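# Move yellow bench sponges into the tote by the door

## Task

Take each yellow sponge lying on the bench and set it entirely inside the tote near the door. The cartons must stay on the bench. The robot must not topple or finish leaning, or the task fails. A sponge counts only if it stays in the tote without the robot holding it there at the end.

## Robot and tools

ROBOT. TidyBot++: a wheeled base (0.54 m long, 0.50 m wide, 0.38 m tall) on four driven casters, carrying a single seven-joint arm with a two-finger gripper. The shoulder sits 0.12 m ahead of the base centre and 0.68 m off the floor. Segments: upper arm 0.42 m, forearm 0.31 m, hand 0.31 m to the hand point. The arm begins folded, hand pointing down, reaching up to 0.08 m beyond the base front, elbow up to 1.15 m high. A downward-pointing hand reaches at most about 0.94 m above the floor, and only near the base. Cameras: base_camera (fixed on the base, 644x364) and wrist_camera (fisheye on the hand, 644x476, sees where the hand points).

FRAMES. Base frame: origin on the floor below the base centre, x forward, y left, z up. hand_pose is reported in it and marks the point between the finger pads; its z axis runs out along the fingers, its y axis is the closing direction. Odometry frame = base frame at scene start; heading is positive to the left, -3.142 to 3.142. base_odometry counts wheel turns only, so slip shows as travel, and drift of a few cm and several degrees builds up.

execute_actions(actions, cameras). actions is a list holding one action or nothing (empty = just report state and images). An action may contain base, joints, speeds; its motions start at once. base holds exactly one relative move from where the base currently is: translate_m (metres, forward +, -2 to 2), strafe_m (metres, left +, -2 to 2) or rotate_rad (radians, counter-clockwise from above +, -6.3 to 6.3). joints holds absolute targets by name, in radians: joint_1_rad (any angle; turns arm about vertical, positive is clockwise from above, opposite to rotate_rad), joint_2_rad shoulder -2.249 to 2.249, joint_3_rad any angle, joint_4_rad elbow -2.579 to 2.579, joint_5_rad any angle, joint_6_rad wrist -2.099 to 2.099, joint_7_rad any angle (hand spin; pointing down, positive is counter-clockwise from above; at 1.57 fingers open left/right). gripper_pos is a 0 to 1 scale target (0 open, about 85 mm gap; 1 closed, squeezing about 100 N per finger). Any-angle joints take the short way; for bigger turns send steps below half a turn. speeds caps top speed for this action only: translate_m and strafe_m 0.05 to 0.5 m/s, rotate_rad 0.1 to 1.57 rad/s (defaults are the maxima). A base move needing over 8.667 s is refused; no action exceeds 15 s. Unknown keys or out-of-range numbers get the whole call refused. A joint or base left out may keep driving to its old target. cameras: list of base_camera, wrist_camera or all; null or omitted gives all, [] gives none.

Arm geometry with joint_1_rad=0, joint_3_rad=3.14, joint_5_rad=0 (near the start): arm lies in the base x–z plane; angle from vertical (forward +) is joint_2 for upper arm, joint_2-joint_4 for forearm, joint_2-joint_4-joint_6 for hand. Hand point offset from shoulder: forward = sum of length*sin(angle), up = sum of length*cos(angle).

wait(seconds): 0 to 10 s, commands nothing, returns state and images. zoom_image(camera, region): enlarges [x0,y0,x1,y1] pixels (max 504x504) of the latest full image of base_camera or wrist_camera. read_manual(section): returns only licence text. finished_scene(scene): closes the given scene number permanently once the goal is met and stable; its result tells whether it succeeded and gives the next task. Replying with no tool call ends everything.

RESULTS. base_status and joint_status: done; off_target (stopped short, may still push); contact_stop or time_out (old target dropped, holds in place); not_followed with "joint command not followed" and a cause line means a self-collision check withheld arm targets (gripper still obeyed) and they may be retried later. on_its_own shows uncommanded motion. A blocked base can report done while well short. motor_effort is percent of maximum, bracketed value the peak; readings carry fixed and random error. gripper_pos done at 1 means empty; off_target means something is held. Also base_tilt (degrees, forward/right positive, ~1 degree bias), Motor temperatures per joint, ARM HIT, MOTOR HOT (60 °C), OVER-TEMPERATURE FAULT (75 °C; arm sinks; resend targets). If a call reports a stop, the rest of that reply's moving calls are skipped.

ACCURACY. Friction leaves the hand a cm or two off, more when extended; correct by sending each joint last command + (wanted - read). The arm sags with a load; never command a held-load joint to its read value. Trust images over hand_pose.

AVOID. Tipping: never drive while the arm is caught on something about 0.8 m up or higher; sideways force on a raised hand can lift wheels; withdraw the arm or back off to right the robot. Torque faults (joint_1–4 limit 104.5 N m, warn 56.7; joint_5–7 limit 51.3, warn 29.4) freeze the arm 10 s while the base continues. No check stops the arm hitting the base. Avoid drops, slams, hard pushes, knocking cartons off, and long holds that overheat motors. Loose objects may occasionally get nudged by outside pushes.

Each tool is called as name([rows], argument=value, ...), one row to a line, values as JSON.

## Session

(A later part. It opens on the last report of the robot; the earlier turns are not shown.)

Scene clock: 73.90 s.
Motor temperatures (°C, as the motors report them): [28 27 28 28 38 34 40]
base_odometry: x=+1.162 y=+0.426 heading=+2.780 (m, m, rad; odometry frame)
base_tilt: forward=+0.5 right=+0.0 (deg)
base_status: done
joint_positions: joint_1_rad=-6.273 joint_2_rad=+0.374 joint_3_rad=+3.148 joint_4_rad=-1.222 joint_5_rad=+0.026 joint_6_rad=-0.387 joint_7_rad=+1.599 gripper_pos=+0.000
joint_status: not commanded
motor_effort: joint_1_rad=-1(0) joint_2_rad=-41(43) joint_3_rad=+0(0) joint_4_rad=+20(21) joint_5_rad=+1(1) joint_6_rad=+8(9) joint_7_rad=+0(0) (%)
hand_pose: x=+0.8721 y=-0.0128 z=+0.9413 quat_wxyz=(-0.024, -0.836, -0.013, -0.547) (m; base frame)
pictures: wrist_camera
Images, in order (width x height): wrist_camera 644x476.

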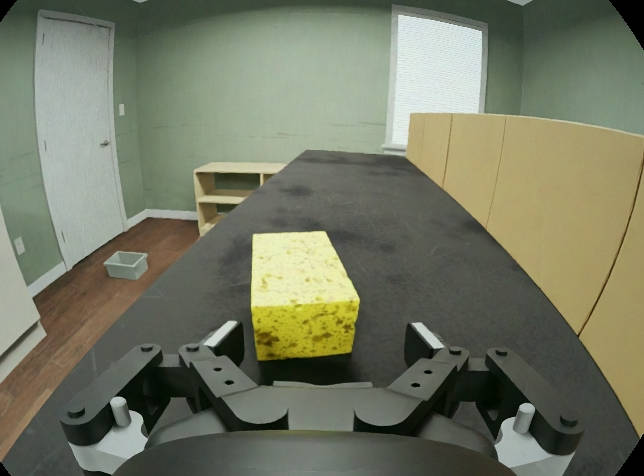

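execute_actions([
  {"base":{"strafe_m":0.01},"joints":{"joint_6_rad":-0.47}},
], cameras=[])

execute_actions([
  {"base":{"translate_m":0.085},"speeds":{"translate_m":0.1}},
], cameras=["wrist_camera"])

execute_actions([
  {"joints":{"gripper_pos":1}},
], cameras=[])

execute_actions([
  {"joints":{"joint_2_rad":-0.1}},
], cameras=["wrist_camera"])

Scene clock: 74.77 s.
Motor temperatures (°C, as the motors report them): [28 27 28 28 38 34 40]
base_odometry: x=+1.158 y=+0.417 heading=+2.780 (m, m, rad; odometry frame)
base_tilt: forward=+0.5 right=-0.1 (deg)
base_status: done
joint_positions: joint_1_rad=-6.275 joint_2_rad=+0.374 joint_3_rad=+3.147 joint_4_rad=-1.224 joint_5_rad=+0.026 joint_6_rad=-0.447 joint_7_rad=+1.599 gripper_pos=+0.000
joint_status: all done
motor_effort: joint_1_rad=+0(5) joint_2_rad=-39(41) joint_3_rad=+1(3) joint_4_rad=+20(20) joint_5_rad=+1(0) joint_6_rad=+8(8) joint_7_rad=+0(0) (%)
hand_pose: x=+0.8637 y=-0.0114 z=+0.9229 quat_wxyz=(-0.022, -0.853, -0.014, -0.521) (m; base frame)
pictures: none
No camera images: the call's "cameras" was empty. Leave "cameras" out to get every camera's image.

Scene clock: 76.10 s.
Motor temperatures (°C, as the motors report them): [28 27 28 28 38 34 40]
base_odometry: x=+1.078 y=+0.447 heading=+2.780 (m, m, rad; odometry frame)
base_tilt: forward=+0.6 right=-0.1 (deg)
base_status: done
joint_positions: joint_1_rad=-6.275 joint_2_rad=+0.374 joint_3_rad=+3.147 joint_4_rad=-1.225 joint_5_rad=+0.026 joint_6_rad=-0.447 joint_7_rad=+1.599 gripper_pos=+0.000
joint_status: not commanded
motor_effort: joint_1_rad=-1(4) joint_2_rad=-37(42) joint_3_rad=+0(2) joint_4_rad=+19(21) joint_5_rad=+1(0) joint_6_rad=+8(8) joint_7_rad=+0(0) (%)
hand_pose: x=+0.8637 y=-0.0114 z=+0.9227 quat_wxyz=(-0.022, -0.853, -0.014, -0.521) (m; base frame)
pictures: wrist_camera
Images, in order (width x height): wrist_camera 644x476.

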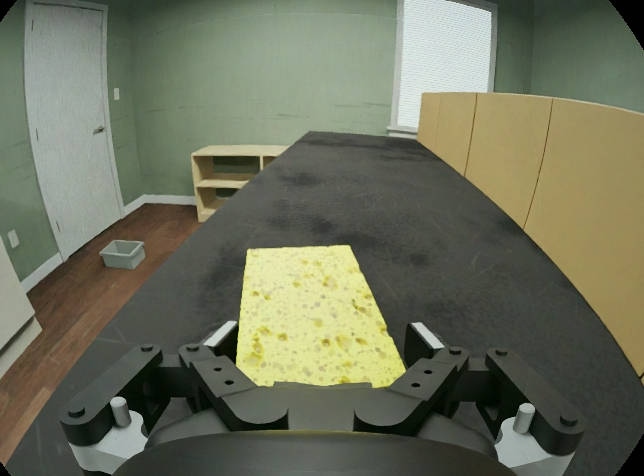

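Scene clock: 77.20 s.
Motor temperatures (°C, as the motors report them): [28 27 28 28 38 34 40]
base_odometry: x=+1.078 y=+0.447 heading=+2.780 (m, m, rad; odometry frame)
base_tilt: forward=+0.4 right=+0.0 (deg)
base_status: not commanded
joint_positions: joint_1_rad=-6.275 joint_2_rad=+0.372 joint_3_rad=+3.147 joint_4_rad=-1.224 joint_5_rad=+0.026 joint_6_rad=-0.447 joint_7_rad=+1.598 gripper_pos=+0.361
joint_status: gripper_pos off_target (ended at +0.361, target +1.000)
motor_effort: joint_1_rad=-1(0) joint_2_rad=-35(40) joint_3_rad=+0(0) joint_4_rad=+18(20) joint_5_rad=+1(1) joint_6_rad=+6(8) joint_7_rad=+0(0) (%)
hand_pose: x=+0.8635 y=-0.0114 z=+0.9244 quat_wxyz=(-0.022, -0.853, -0.014, -0.522) (m; base frame)
pictures: none
No camera images: the call's "cameras" was empty. Leave "cameras" out to get every camera's image.

Scene clock: 78.87 s.
Motor temperatures (°C, as the motors report them): [28 27 28 28 38 34 40]
base_odometry: x=+1.078 y=+0.447 heading=+2.780 (m, m, rad; odometry frame)
base_tilt: forward=+0.4 right=-0.1 (deg)
base_status: not commanded
joint_positions: joint_1_rad=-6.275 joint_2_rad=-0.104 joint_3_rad=+3.147 joint_4_rad=-1.228 joint_5_rad=+0.026 joint_6_rad=-0.447 joint_7_rad=+1.598 gripper_pos=+0.361
joint_status: all done
motor_effort: joint_1_rad=-1(1) joint_2_rad=-18(42) joint_3_rad=+0(0) joint_4_rad=+18(21) joint_5_rad=+1(1) joint_6_rad=+9(9) joint_7_rad=+0(0) (%)
hand_pose: x=+0.6703 y=-0.0099 z=+1.2359 quat_wxyz=(-0.027, -0.707, -0.009, -0.706) (m; base frame)
pictures: wrist_camera
Images, in order (width x height): wrist_camera 644x476.

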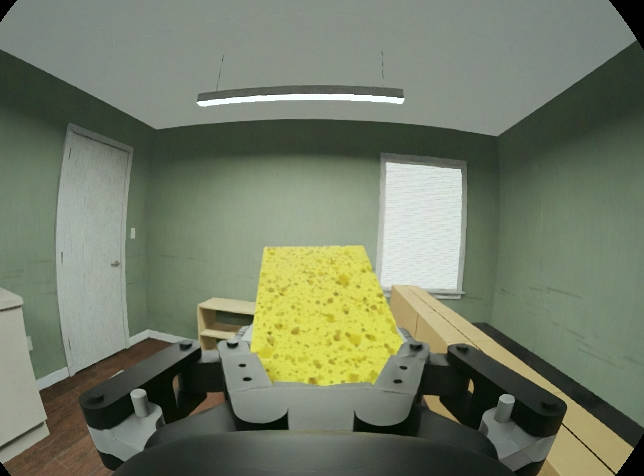

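execute_actions([
  {"base":{"translate_m":-0.05}},
], cameras=[])

execute_actions([
  {"base":{"strafe_m":0.775}},
], cameras=[])

execute_actions([
  {"base":{"translate_m":1.8}},
], cameras=[])

execute_actions([
  {"base":{"rotate_rad":0.9},"joints":{"joint_2_rad":1.38,"joint_4_rad":-1.0,"joint_6_rad":-0.74,"joint_7_rad":2.24}},
])

Scene clock: 80.10 s.
Motor temperatures (°C, as the motors report them): [28 27 28 28 38 34 40]
base_odometry: x=+1.125 y=+0.430 heading=+2.780 (m, m, rad; odometry frame)
base_tilt: forward=+0.6 right=-0.1 (deg)
base_status: done
joint_positions: joint_1_rad=-6.275 joint_2_rad=-0.106 joint_3_rad=+3.147 joint_4_rad=-1.228 joint_5_rad=+0.026 joint_6_rad=-0.447 joint_7_rad=+1.598 gripper_pos=+0.361
joint_status: not commanded
motor_effort: joint_1_rad=+0(0) joint_2_rad=-16(23) joint_3_rad=+1(2) joint_4_rad=+18(20) joint_5_rad=+1(1) joint_6_rad=+9(9) joint_7_rad=+0(0) (%)
hand_pose: x=+0.6688 y=-0.0099 z=+1.2374 quat_wxyz=(-0.027, -0.706, -0.009, -0.707) (m; base frame)
pictures: none
No camera images: the call's "cameras" was empty. Leave "cameras" out to get every camera's image.

Scene clock: 83.00 s.
Motor temperatures (°C, as the motors report them): [28 27 28 28 38 34 40]
base_odometry: x=+0.851 y=-0.295 heading=+2.780 (m, m, rad; odometry frame)
base_tilt: forward=+0.5 right=-0.1 (deg)
base_status: done
joint_positions: joint_1_rad=-6.275 joint_2_rad=-0.106 joint_3_rad=+3.147 joint_4_rad=-1.228 joint_5_rad=+0.026 joint_6_rad=-0.447 joint_7_rad=+1.598 gripper_pos=+0.361
joint_status: not commanded
motor_effort: joint_1_rad=+0(4) joint_2_rad=-18(20) joint_3_rad=+1(3) joint_4_rad=+19(19) joint_5_rad=+1(0) joint_6_rad=+9(9) joint_7_rad=+0(0) (%)
hand_pose: x=+0.6688 y=-0.0096 z=+1.2374 quat_wxyz=(-0.026, -0.706, -0.009, -0.707) (m; base frame)
pictures: none
No camera images: the call's "cameras" was empty. Leave "cameras" out to get every camera's image.

Scene clock: 87.97 s.
Motor temperatures (°C, as the motors report them): [28 27 28 28 38 34 40]
base_odometry: x=-0.833 y=+0.341 heading=+2.780 (m, m, rad; odometry frame)
base_tilt: forward=+0.5 right=-0.1 (deg)
base_status: done
joint_positions: joint_1_rad=-6.275 joint_2_rad=-0.104 joint_3_rad=+3.147 joint_4_rad=-1.228 joint_5_rad=+0.026 joint_6_rad=-0.447 joint_7_rad=+1.598 gripper_pos=+0.361
joint_status: not commanded
motor_effort: joint_1_rad=-1(3) joint_2_rad=-20(22) joint_3_rad=+1(1) joint_4_rad=+19(19) joint_5_rad=+1(0) joint_6_rad=+9(9) joint_7_rad=+0(0) (%)
hand_pose: x=+0.6701 y=-0.0096 z=+1.2361 quat_wxyz=(-0.026, -0.707, -0.009, -0.707) (m; base frame)
pictures: none
No camera images: the call's "cameras" was empty. Leave "cameras" out to get every camera's image.

Scene clock: 90.90 s.
Motor temperatures (°C, as the motors report them): [28 27 28 28 38 34 40]
base_odometry: x=-0.834 y=+0.341 heading=-2.603 (m, m, rad; odometry frame)
base_tilt: forward=+0.5 right=-0.1 (deg)
base_status: done
joint_positions: joint_1_rad=-6.282 joint_2_rad=+1.365 joint_3_rad=+3.141 joint_4_rad=-1.013 joint_5_rad=+0.026 joint_6_rad=-0.711 joint_7_rad=+2.211 gripper_pos=+0.362
joint_status: all done
motor_effort: joint_1_rad=-1(5) joint_2_rad=-54(60) joint_3_rad=-1(3) joint_4_rad=+11(19) joint_5_rad=+1(0) joint_6_rad=+1(9) joint_7_rad=+0(1) (%)
hand_pose: x=+0.7648 y=-0.0044 z=+0.2298 quat_wxyz=(-0.016, -0.946, -0.323, -0.022) (m; base frame)
pictures: base_camera, wrist_camera
Images, in order (width x height): base_camera 644x364, wrist_camera 644x476.

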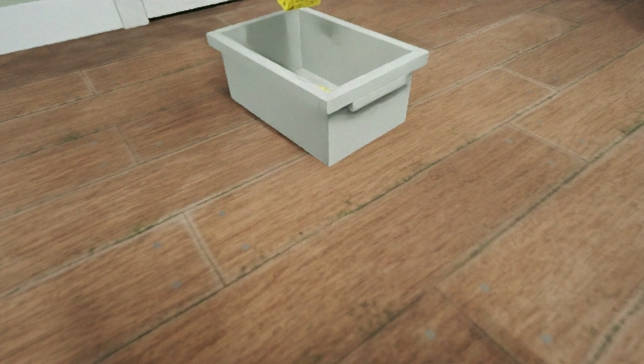

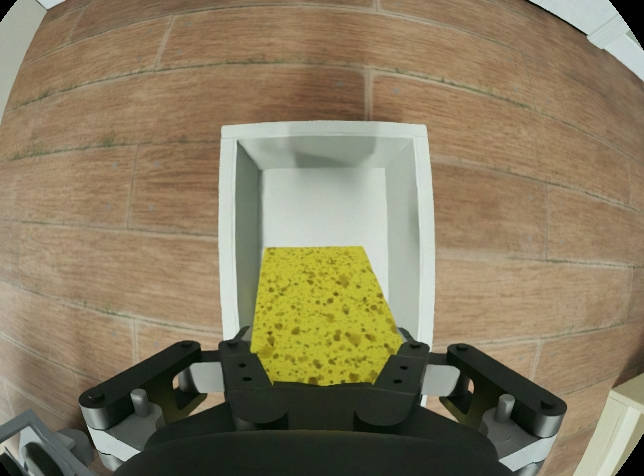

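execute_actions([
  {"base":{"translate_m":0.1}},
], cameras=[])

execute_actions([
  {"base":{"strafe_m":0.055}},
], cameras=[])

execute_actions([
  {"joints":{"joint_2_rad":1.6,"joint_4_rad":-0.83}},
])

Scene clock: 92.27 s.
Motor temperatures (°C, as the motors report them): [28 27 28 28 38 34 40]
base_odometry: x=-0.919 y=+0.289 heading=-2.602 (m, m, rad; odometry frame)
base_tilt: forward=+0.5 right=-0.1 (deg)
base_status: done
joint_positions: joint_1_rad=-6.282 joint_2_rad=+1.366 joint_3_rad=+3.141 joint_4_rad=-1.005 joint_5_rad=+0.026 joint_6_rad=-0.713 joint_7_rad=+2.211 gripper_pos=+0.362
joint_status: not commanded
motor_effort: joint_1_rad=-2(2) joint_2_rad=-54(56) joint_3_rad=-1(1) joint_4_rad=+11(12) joint_5_rad=+1(0) joint_6_rad=+1(2) joint_7_rad=+0(0) (%)
hand_pose: x=+0.7677 y=-0.0044 z=+0.2311 quat_wxyz=(-0.017, -0.946, -0.323, -0.024) (m; base frame)
pictures: none
No camera images: the call's "cameras" was empty. Leave "cameras" out to get every camera's image.

Scene clock: 93.27 s.
Motor temperatures (°C, as the motors report them): [28 27 28 28 38 34 40]
base_odometry: x=-0.891 y=+0.242 heading=-2.602 (m, m, rad; odometry frame)
base_tilt: forward=+0.5 right=-0.1 (deg)
base_status: done
joint_positions: joint_1_rad=-6.288 joint_2_rad=+1.366 joint_3_rad=+3.141 joint_4_rad=-1.005 joint_5_rad=+0.026 joint_6_rad=-0.714 joint_7_rad=+2.211 gripper_pos=+0.362
joint_status: not commanded
motor_effort: joint_1_rad=-1(4) joint_2_rad=-54(55) joint_3_rad=-1(2) joint_4_rad=+11(11) joint_5_rad=+1(1) joint_6_rad=+1(2) joint_7_rad=+0(0) (%)
hand_pose: x=+0.7677 y=-0.0004 z=+0.2311 quat_wxyz=(-0.017, -0.945, -0.326, -0.024) (m; base frame)
pictures: none
No camera images: the call's "cameras" was empty. Leave "cameras" out to get every camera's image.

Scene clock: 94.57 s.
Motor temperatures (°C, as the motors report them): [28 27 28 28 38 34 40]
base_odometry: x=-0.891 y=+0.242 heading=-2.602 (m, m, rad; odometry frame)
base_tilt: forward=+0.4 right=-0.1 (deg)
base_status: not commanded
joint_positions: joint_1_rad=-6.284 joint_2_rad=+1.542 joint_3_rad=+3.142 joint_4_rad=-0.834 joint_5_rad=+0.026 joint_6_rad=-0.721 joint_7_rad=+2.211 gripper_pos=+0.367
joint_status: joint_2_rad off_target (ended at +1.542, target +1.600); the others done
motor_effort: joint_1_rad=-3(7) joint_2_rad=-46(54) joint_3_rad=-1(5) joint_4_rad=+9(11) joint_5_rad=+0(2) joint_6_rad=+3(4) joint_7_rad=+0(0) (%)
hand_pose: x=+0.7716 y=-0.0034 z=+0.1564 quat_wxyz=(-0.015, -0.946, -0.324, -0.019) (m; base frame)
pictures: base_camera, wrist_camera
Images, in order (width x height): base_camera 644x364, wrist_camera 644x476.

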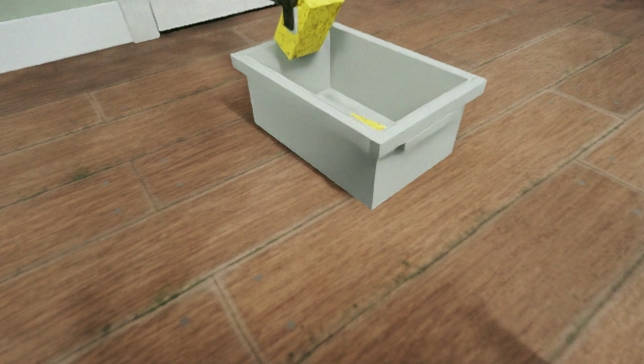

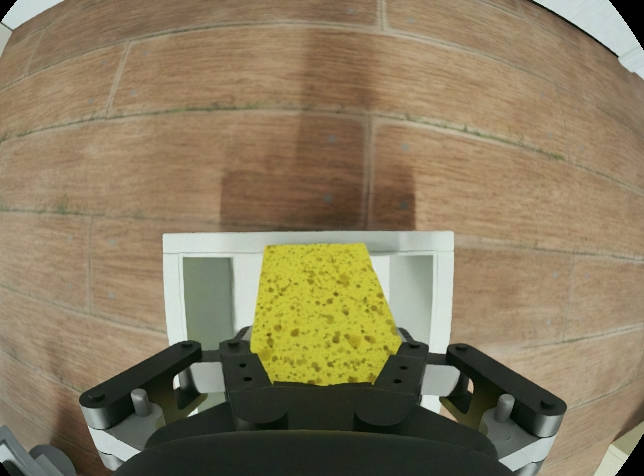

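On the rim; lift and shift back.

execute_actions([
  {"joints":{"joint_2_rad":1.5}},
], cameras=[])

execute_actions([
  {"base":{"translate_m":-0.03}},
], cameras=[])

execute_actions([
  {"joints":{"joint_2_rad":1.65,"joint_4_rad":-0.8}},
])

Scene clock: 95.73 s.
Motor temperatures (°C, as the motors report them): [28 27 28 28 38 34 40]
base_odometry: x=-0.891 y=+0.242 heading=-2.602 (m, m, rad; odometry frame)
base_tilt: forward=+0.5 right=-0.1 (deg)
base_status: not commanded
joint_positions: joint_1_rad=-6.284 joint_2_rad=+1.528 joint_3_rad=+3.142 joint_4_rad=-0.833 joint_5_rad=+0.026 joint_6_rad=-0.721 joint_7_rad=+2.211 gripper_pos=+0.367
joint_status: all done
motor_effort: joint_1_rad=-1(2) joint_2_rad=-55(56) joint_3_rad=+0(1) joint_4_rad=+11(11) joint_5_rad=+1(0) joint_6_rad=+2(3) joint_7_rad=+0(0) (%)
hand_pose: x=+0.7789 y=-0.0034 z=+0.1655 quat_wxyz=(-0.018, -0.946, -0.324, -0.025) (m; base frame)
pictures: none
No camera images: the call's "cameras" was empty. Leave "cameras" out to get every camera's image.

Scene clock: 96.57 s.
Motor temperatures (°C, as the motors report them): [28 27 28 28 38 34 40]
base_odometry: x=-0.865 y=+0.257 heading=-2.602 (m, m, rad; odometry frame)
base_tilt: forward=+0.6 right=+0.0 (deg)
base_status: done
joint_positions: joint_1_rad=-6.284 joint_2_rad=+1.525 joint_3_rad=+3.142 joint_4_rad=-0.833 joint_5_rad=+0.026 joint_6_rad=-0.721 joint_7_rad=+2.211 gripper_pos=+0.367
joint_status: not commanded
motor_effort: joint_1_rad=-1(3) joint_2_rad=-54(57) joint_3_rad=-1(1) joint_4_rad=+11(12) joint_5_rad=+1(0) joint_6_rad=+2(2) joint_7_rad=+0(0) (%)
hand_pose: x=+0.7804 y=-0.0034 z=+0.1674 quat_wxyz=(-0.018, -0.945, -0.324, -0.027) (m; base frame)
pictures: none
No camera images: the call's "cameras" was empty. Leave "cameras" out to get every camera's image.

Scene clock: 97.93 s.
Motor temperatures (°C, as the motors report them): [28 27 28 28 38 34 40]
base_odometry: x=-0.865 y=+0.257 heading=-2.602 (m, m, rad; odometry frame)
base_tilt: forward=+0.4 right=-0.1 (deg)
base_status: not commanded
joint_positions: joint_1_rad=-6.284 joint_2_rad=+1.648 joint_3_rad=+3.142 joint_4_rad=-0.807 joint_5_rad=+0.026 joint_6_rad=-0.721 joint_7_rad=+2.211 gripper_pos=+0.367
joint_status: all done
motor_effort: joint_1_rad=+0(1) joint_2_rad=-53(58) joint_3_rad=+0(0) joint_4_rad=+9(11) joint_5_rad=+1(1) joint_6_rad=+1(1) joint_7_rad=+0(0) (%)
hand_pose: x=+0.7268 y=-0.0035 z=+0.0948 quat_wxyz=(-0.003, -0.946, -0.325, +0.019) (m; base frame)
pictures: base_camera, wrist_camera
Images, in order (width x height): base_camera 644x364, wrist_camera 644x476.

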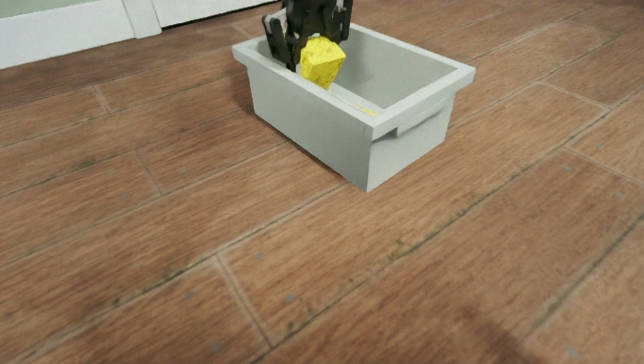

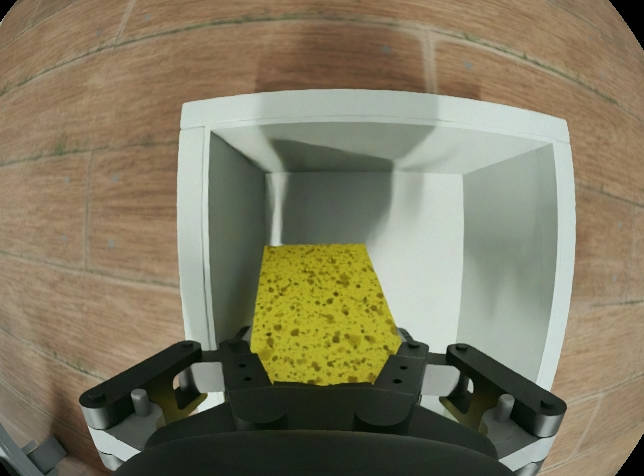

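execute_actions([
  {"base":{"translate_m":0.04}},
], cameras=[])

execute_actions([
  {"joints":{"gripper_pos":0.2}},
], cameras=[])

execute_actions([
  {"joints":{"joint_2_rad":1.3,"joint_4_rad":-1.1}},
])

Scene clock: 99.00 s.
Motor temperatures (°C, as the motors report them): [28 27 28 28 38 34 40]
base_odometry: x=-0.899 y=+0.236 heading=-2.602 (m, m, rad; odometry frame)
base_tilt: forward=+0.5 right=-0.1 (deg)
base_status: done
joint_positions: joint_1_rad=-6.284 joint_2_rad=+1.649 joint_3_rad=+3.142 joint_4_rad=-0.803 joint_5_rad=+0.026 joint_6_rad=-0.721 joint_7_rad=+2.211 gripper_pos=+0.367
joint_status: not commanded
motor_effort: joint_1_rad=-1(4) joint_2_rad=-52(57) joint_3_rad=+0(1) joint_4_rad=+9(11) joint_5_rad=+1(1) joint_6_rad=+0(1) joint_7_rad=+0(0) (%)
hand_pose: x=+0.7292 y=-0.0035 z=+0.0956 quat_wxyz=(-0.003, -0.946, -0.325, +0.017) (m; base frame)
pictures: none
No camera images: the call's "cameras" was empty. Leave "cameras" out to get every camera's image.

Scene clock: 100.00 s.
Motor temperatures (°C, as the motors report them): [28 27 28 28 38 34 40]
base_odometry: x=-0.899 y=+0.236 heading=-2.602 (m, m, rad; odometry frame)
base_tilt: forward=+0.6 right=-0.2 (deg)
base_status: not commanded
joint_positions: joint_1_rad=-6.284 joint_2_rad=+1.649 joint_3_rad=+3.142 joint_4_rad=-0.803 joint_5_rad=+0.026 joint_6_rad=-0.721 joint_7_rad=+2.211 gripper_pos=+0.200
joint_status: all done
motor_effort: joint_1_rad=+0(2) joint_2_rad=-53(54) joint_3_rad=+0(0) joint_4_rad=+9(10) joint_5_rad=+1(0) joint_6_rad=+1(1) joint_7_rad=+0(0) (%)
hand_pose: x=+0.7292 y=-0.0035 z=+0.0956 quat_wxyz=(-0.003, -0.946, -0.325, +0.017) (m; base frame)
pictures: none
No camera images: the call's "cameras" was empty. Leave "cameras" out to get every camera's image.

Scene clock: 101.73 s.
Motor temperatures (°C, as the motors report them): [28 27 28 28 38 34 40]
base_odometry: x=-0.899 y=+0.236 heading=-2.602 (m, m, rad; odometry frame)
base_tilt: forward=+0.5 right=-0.1 (deg)
base_status: not commanded
joint_positions: joint_1_rad=-6.284 joint_2_rad=+1.301 joint_3_rad=+3.142 joint_4_rad=-1.088 joint_5_rad=+0.026 joint_6_rad=-0.721 joint_7_rad=+2.211 gripper_pos=+0.200
joint_status: all done
motor_effort: joint_1_rad=+0(0) joint_2_rad=-53(57) joint_3_rad=+0(0) joint_4_rad=+10(11) joint_5_rad=+0(1) joint_6_rad=+1(1) joint_7_rad=+0(0) (%)
hand_pose: x=+0.7496 y=-0.0034 z=+0.2535 quat_wxyz=(-0.013, -0.946, -0.324, -0.013) (m; base frame)
pictures: base_camera, wrist_camera
Images, in order (width x height): base_camera 644x364, wrist_camera 644x476.

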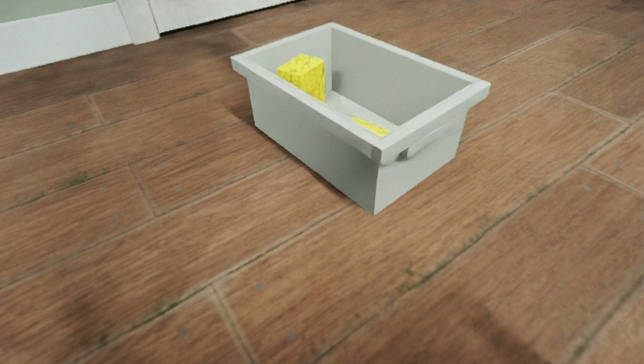

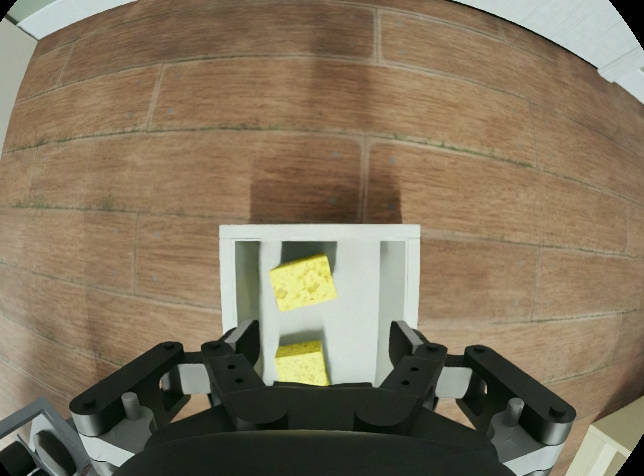

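Upright, but it appears below the rim.

finished_scene(scene=1)

The scene is finished: the task was done.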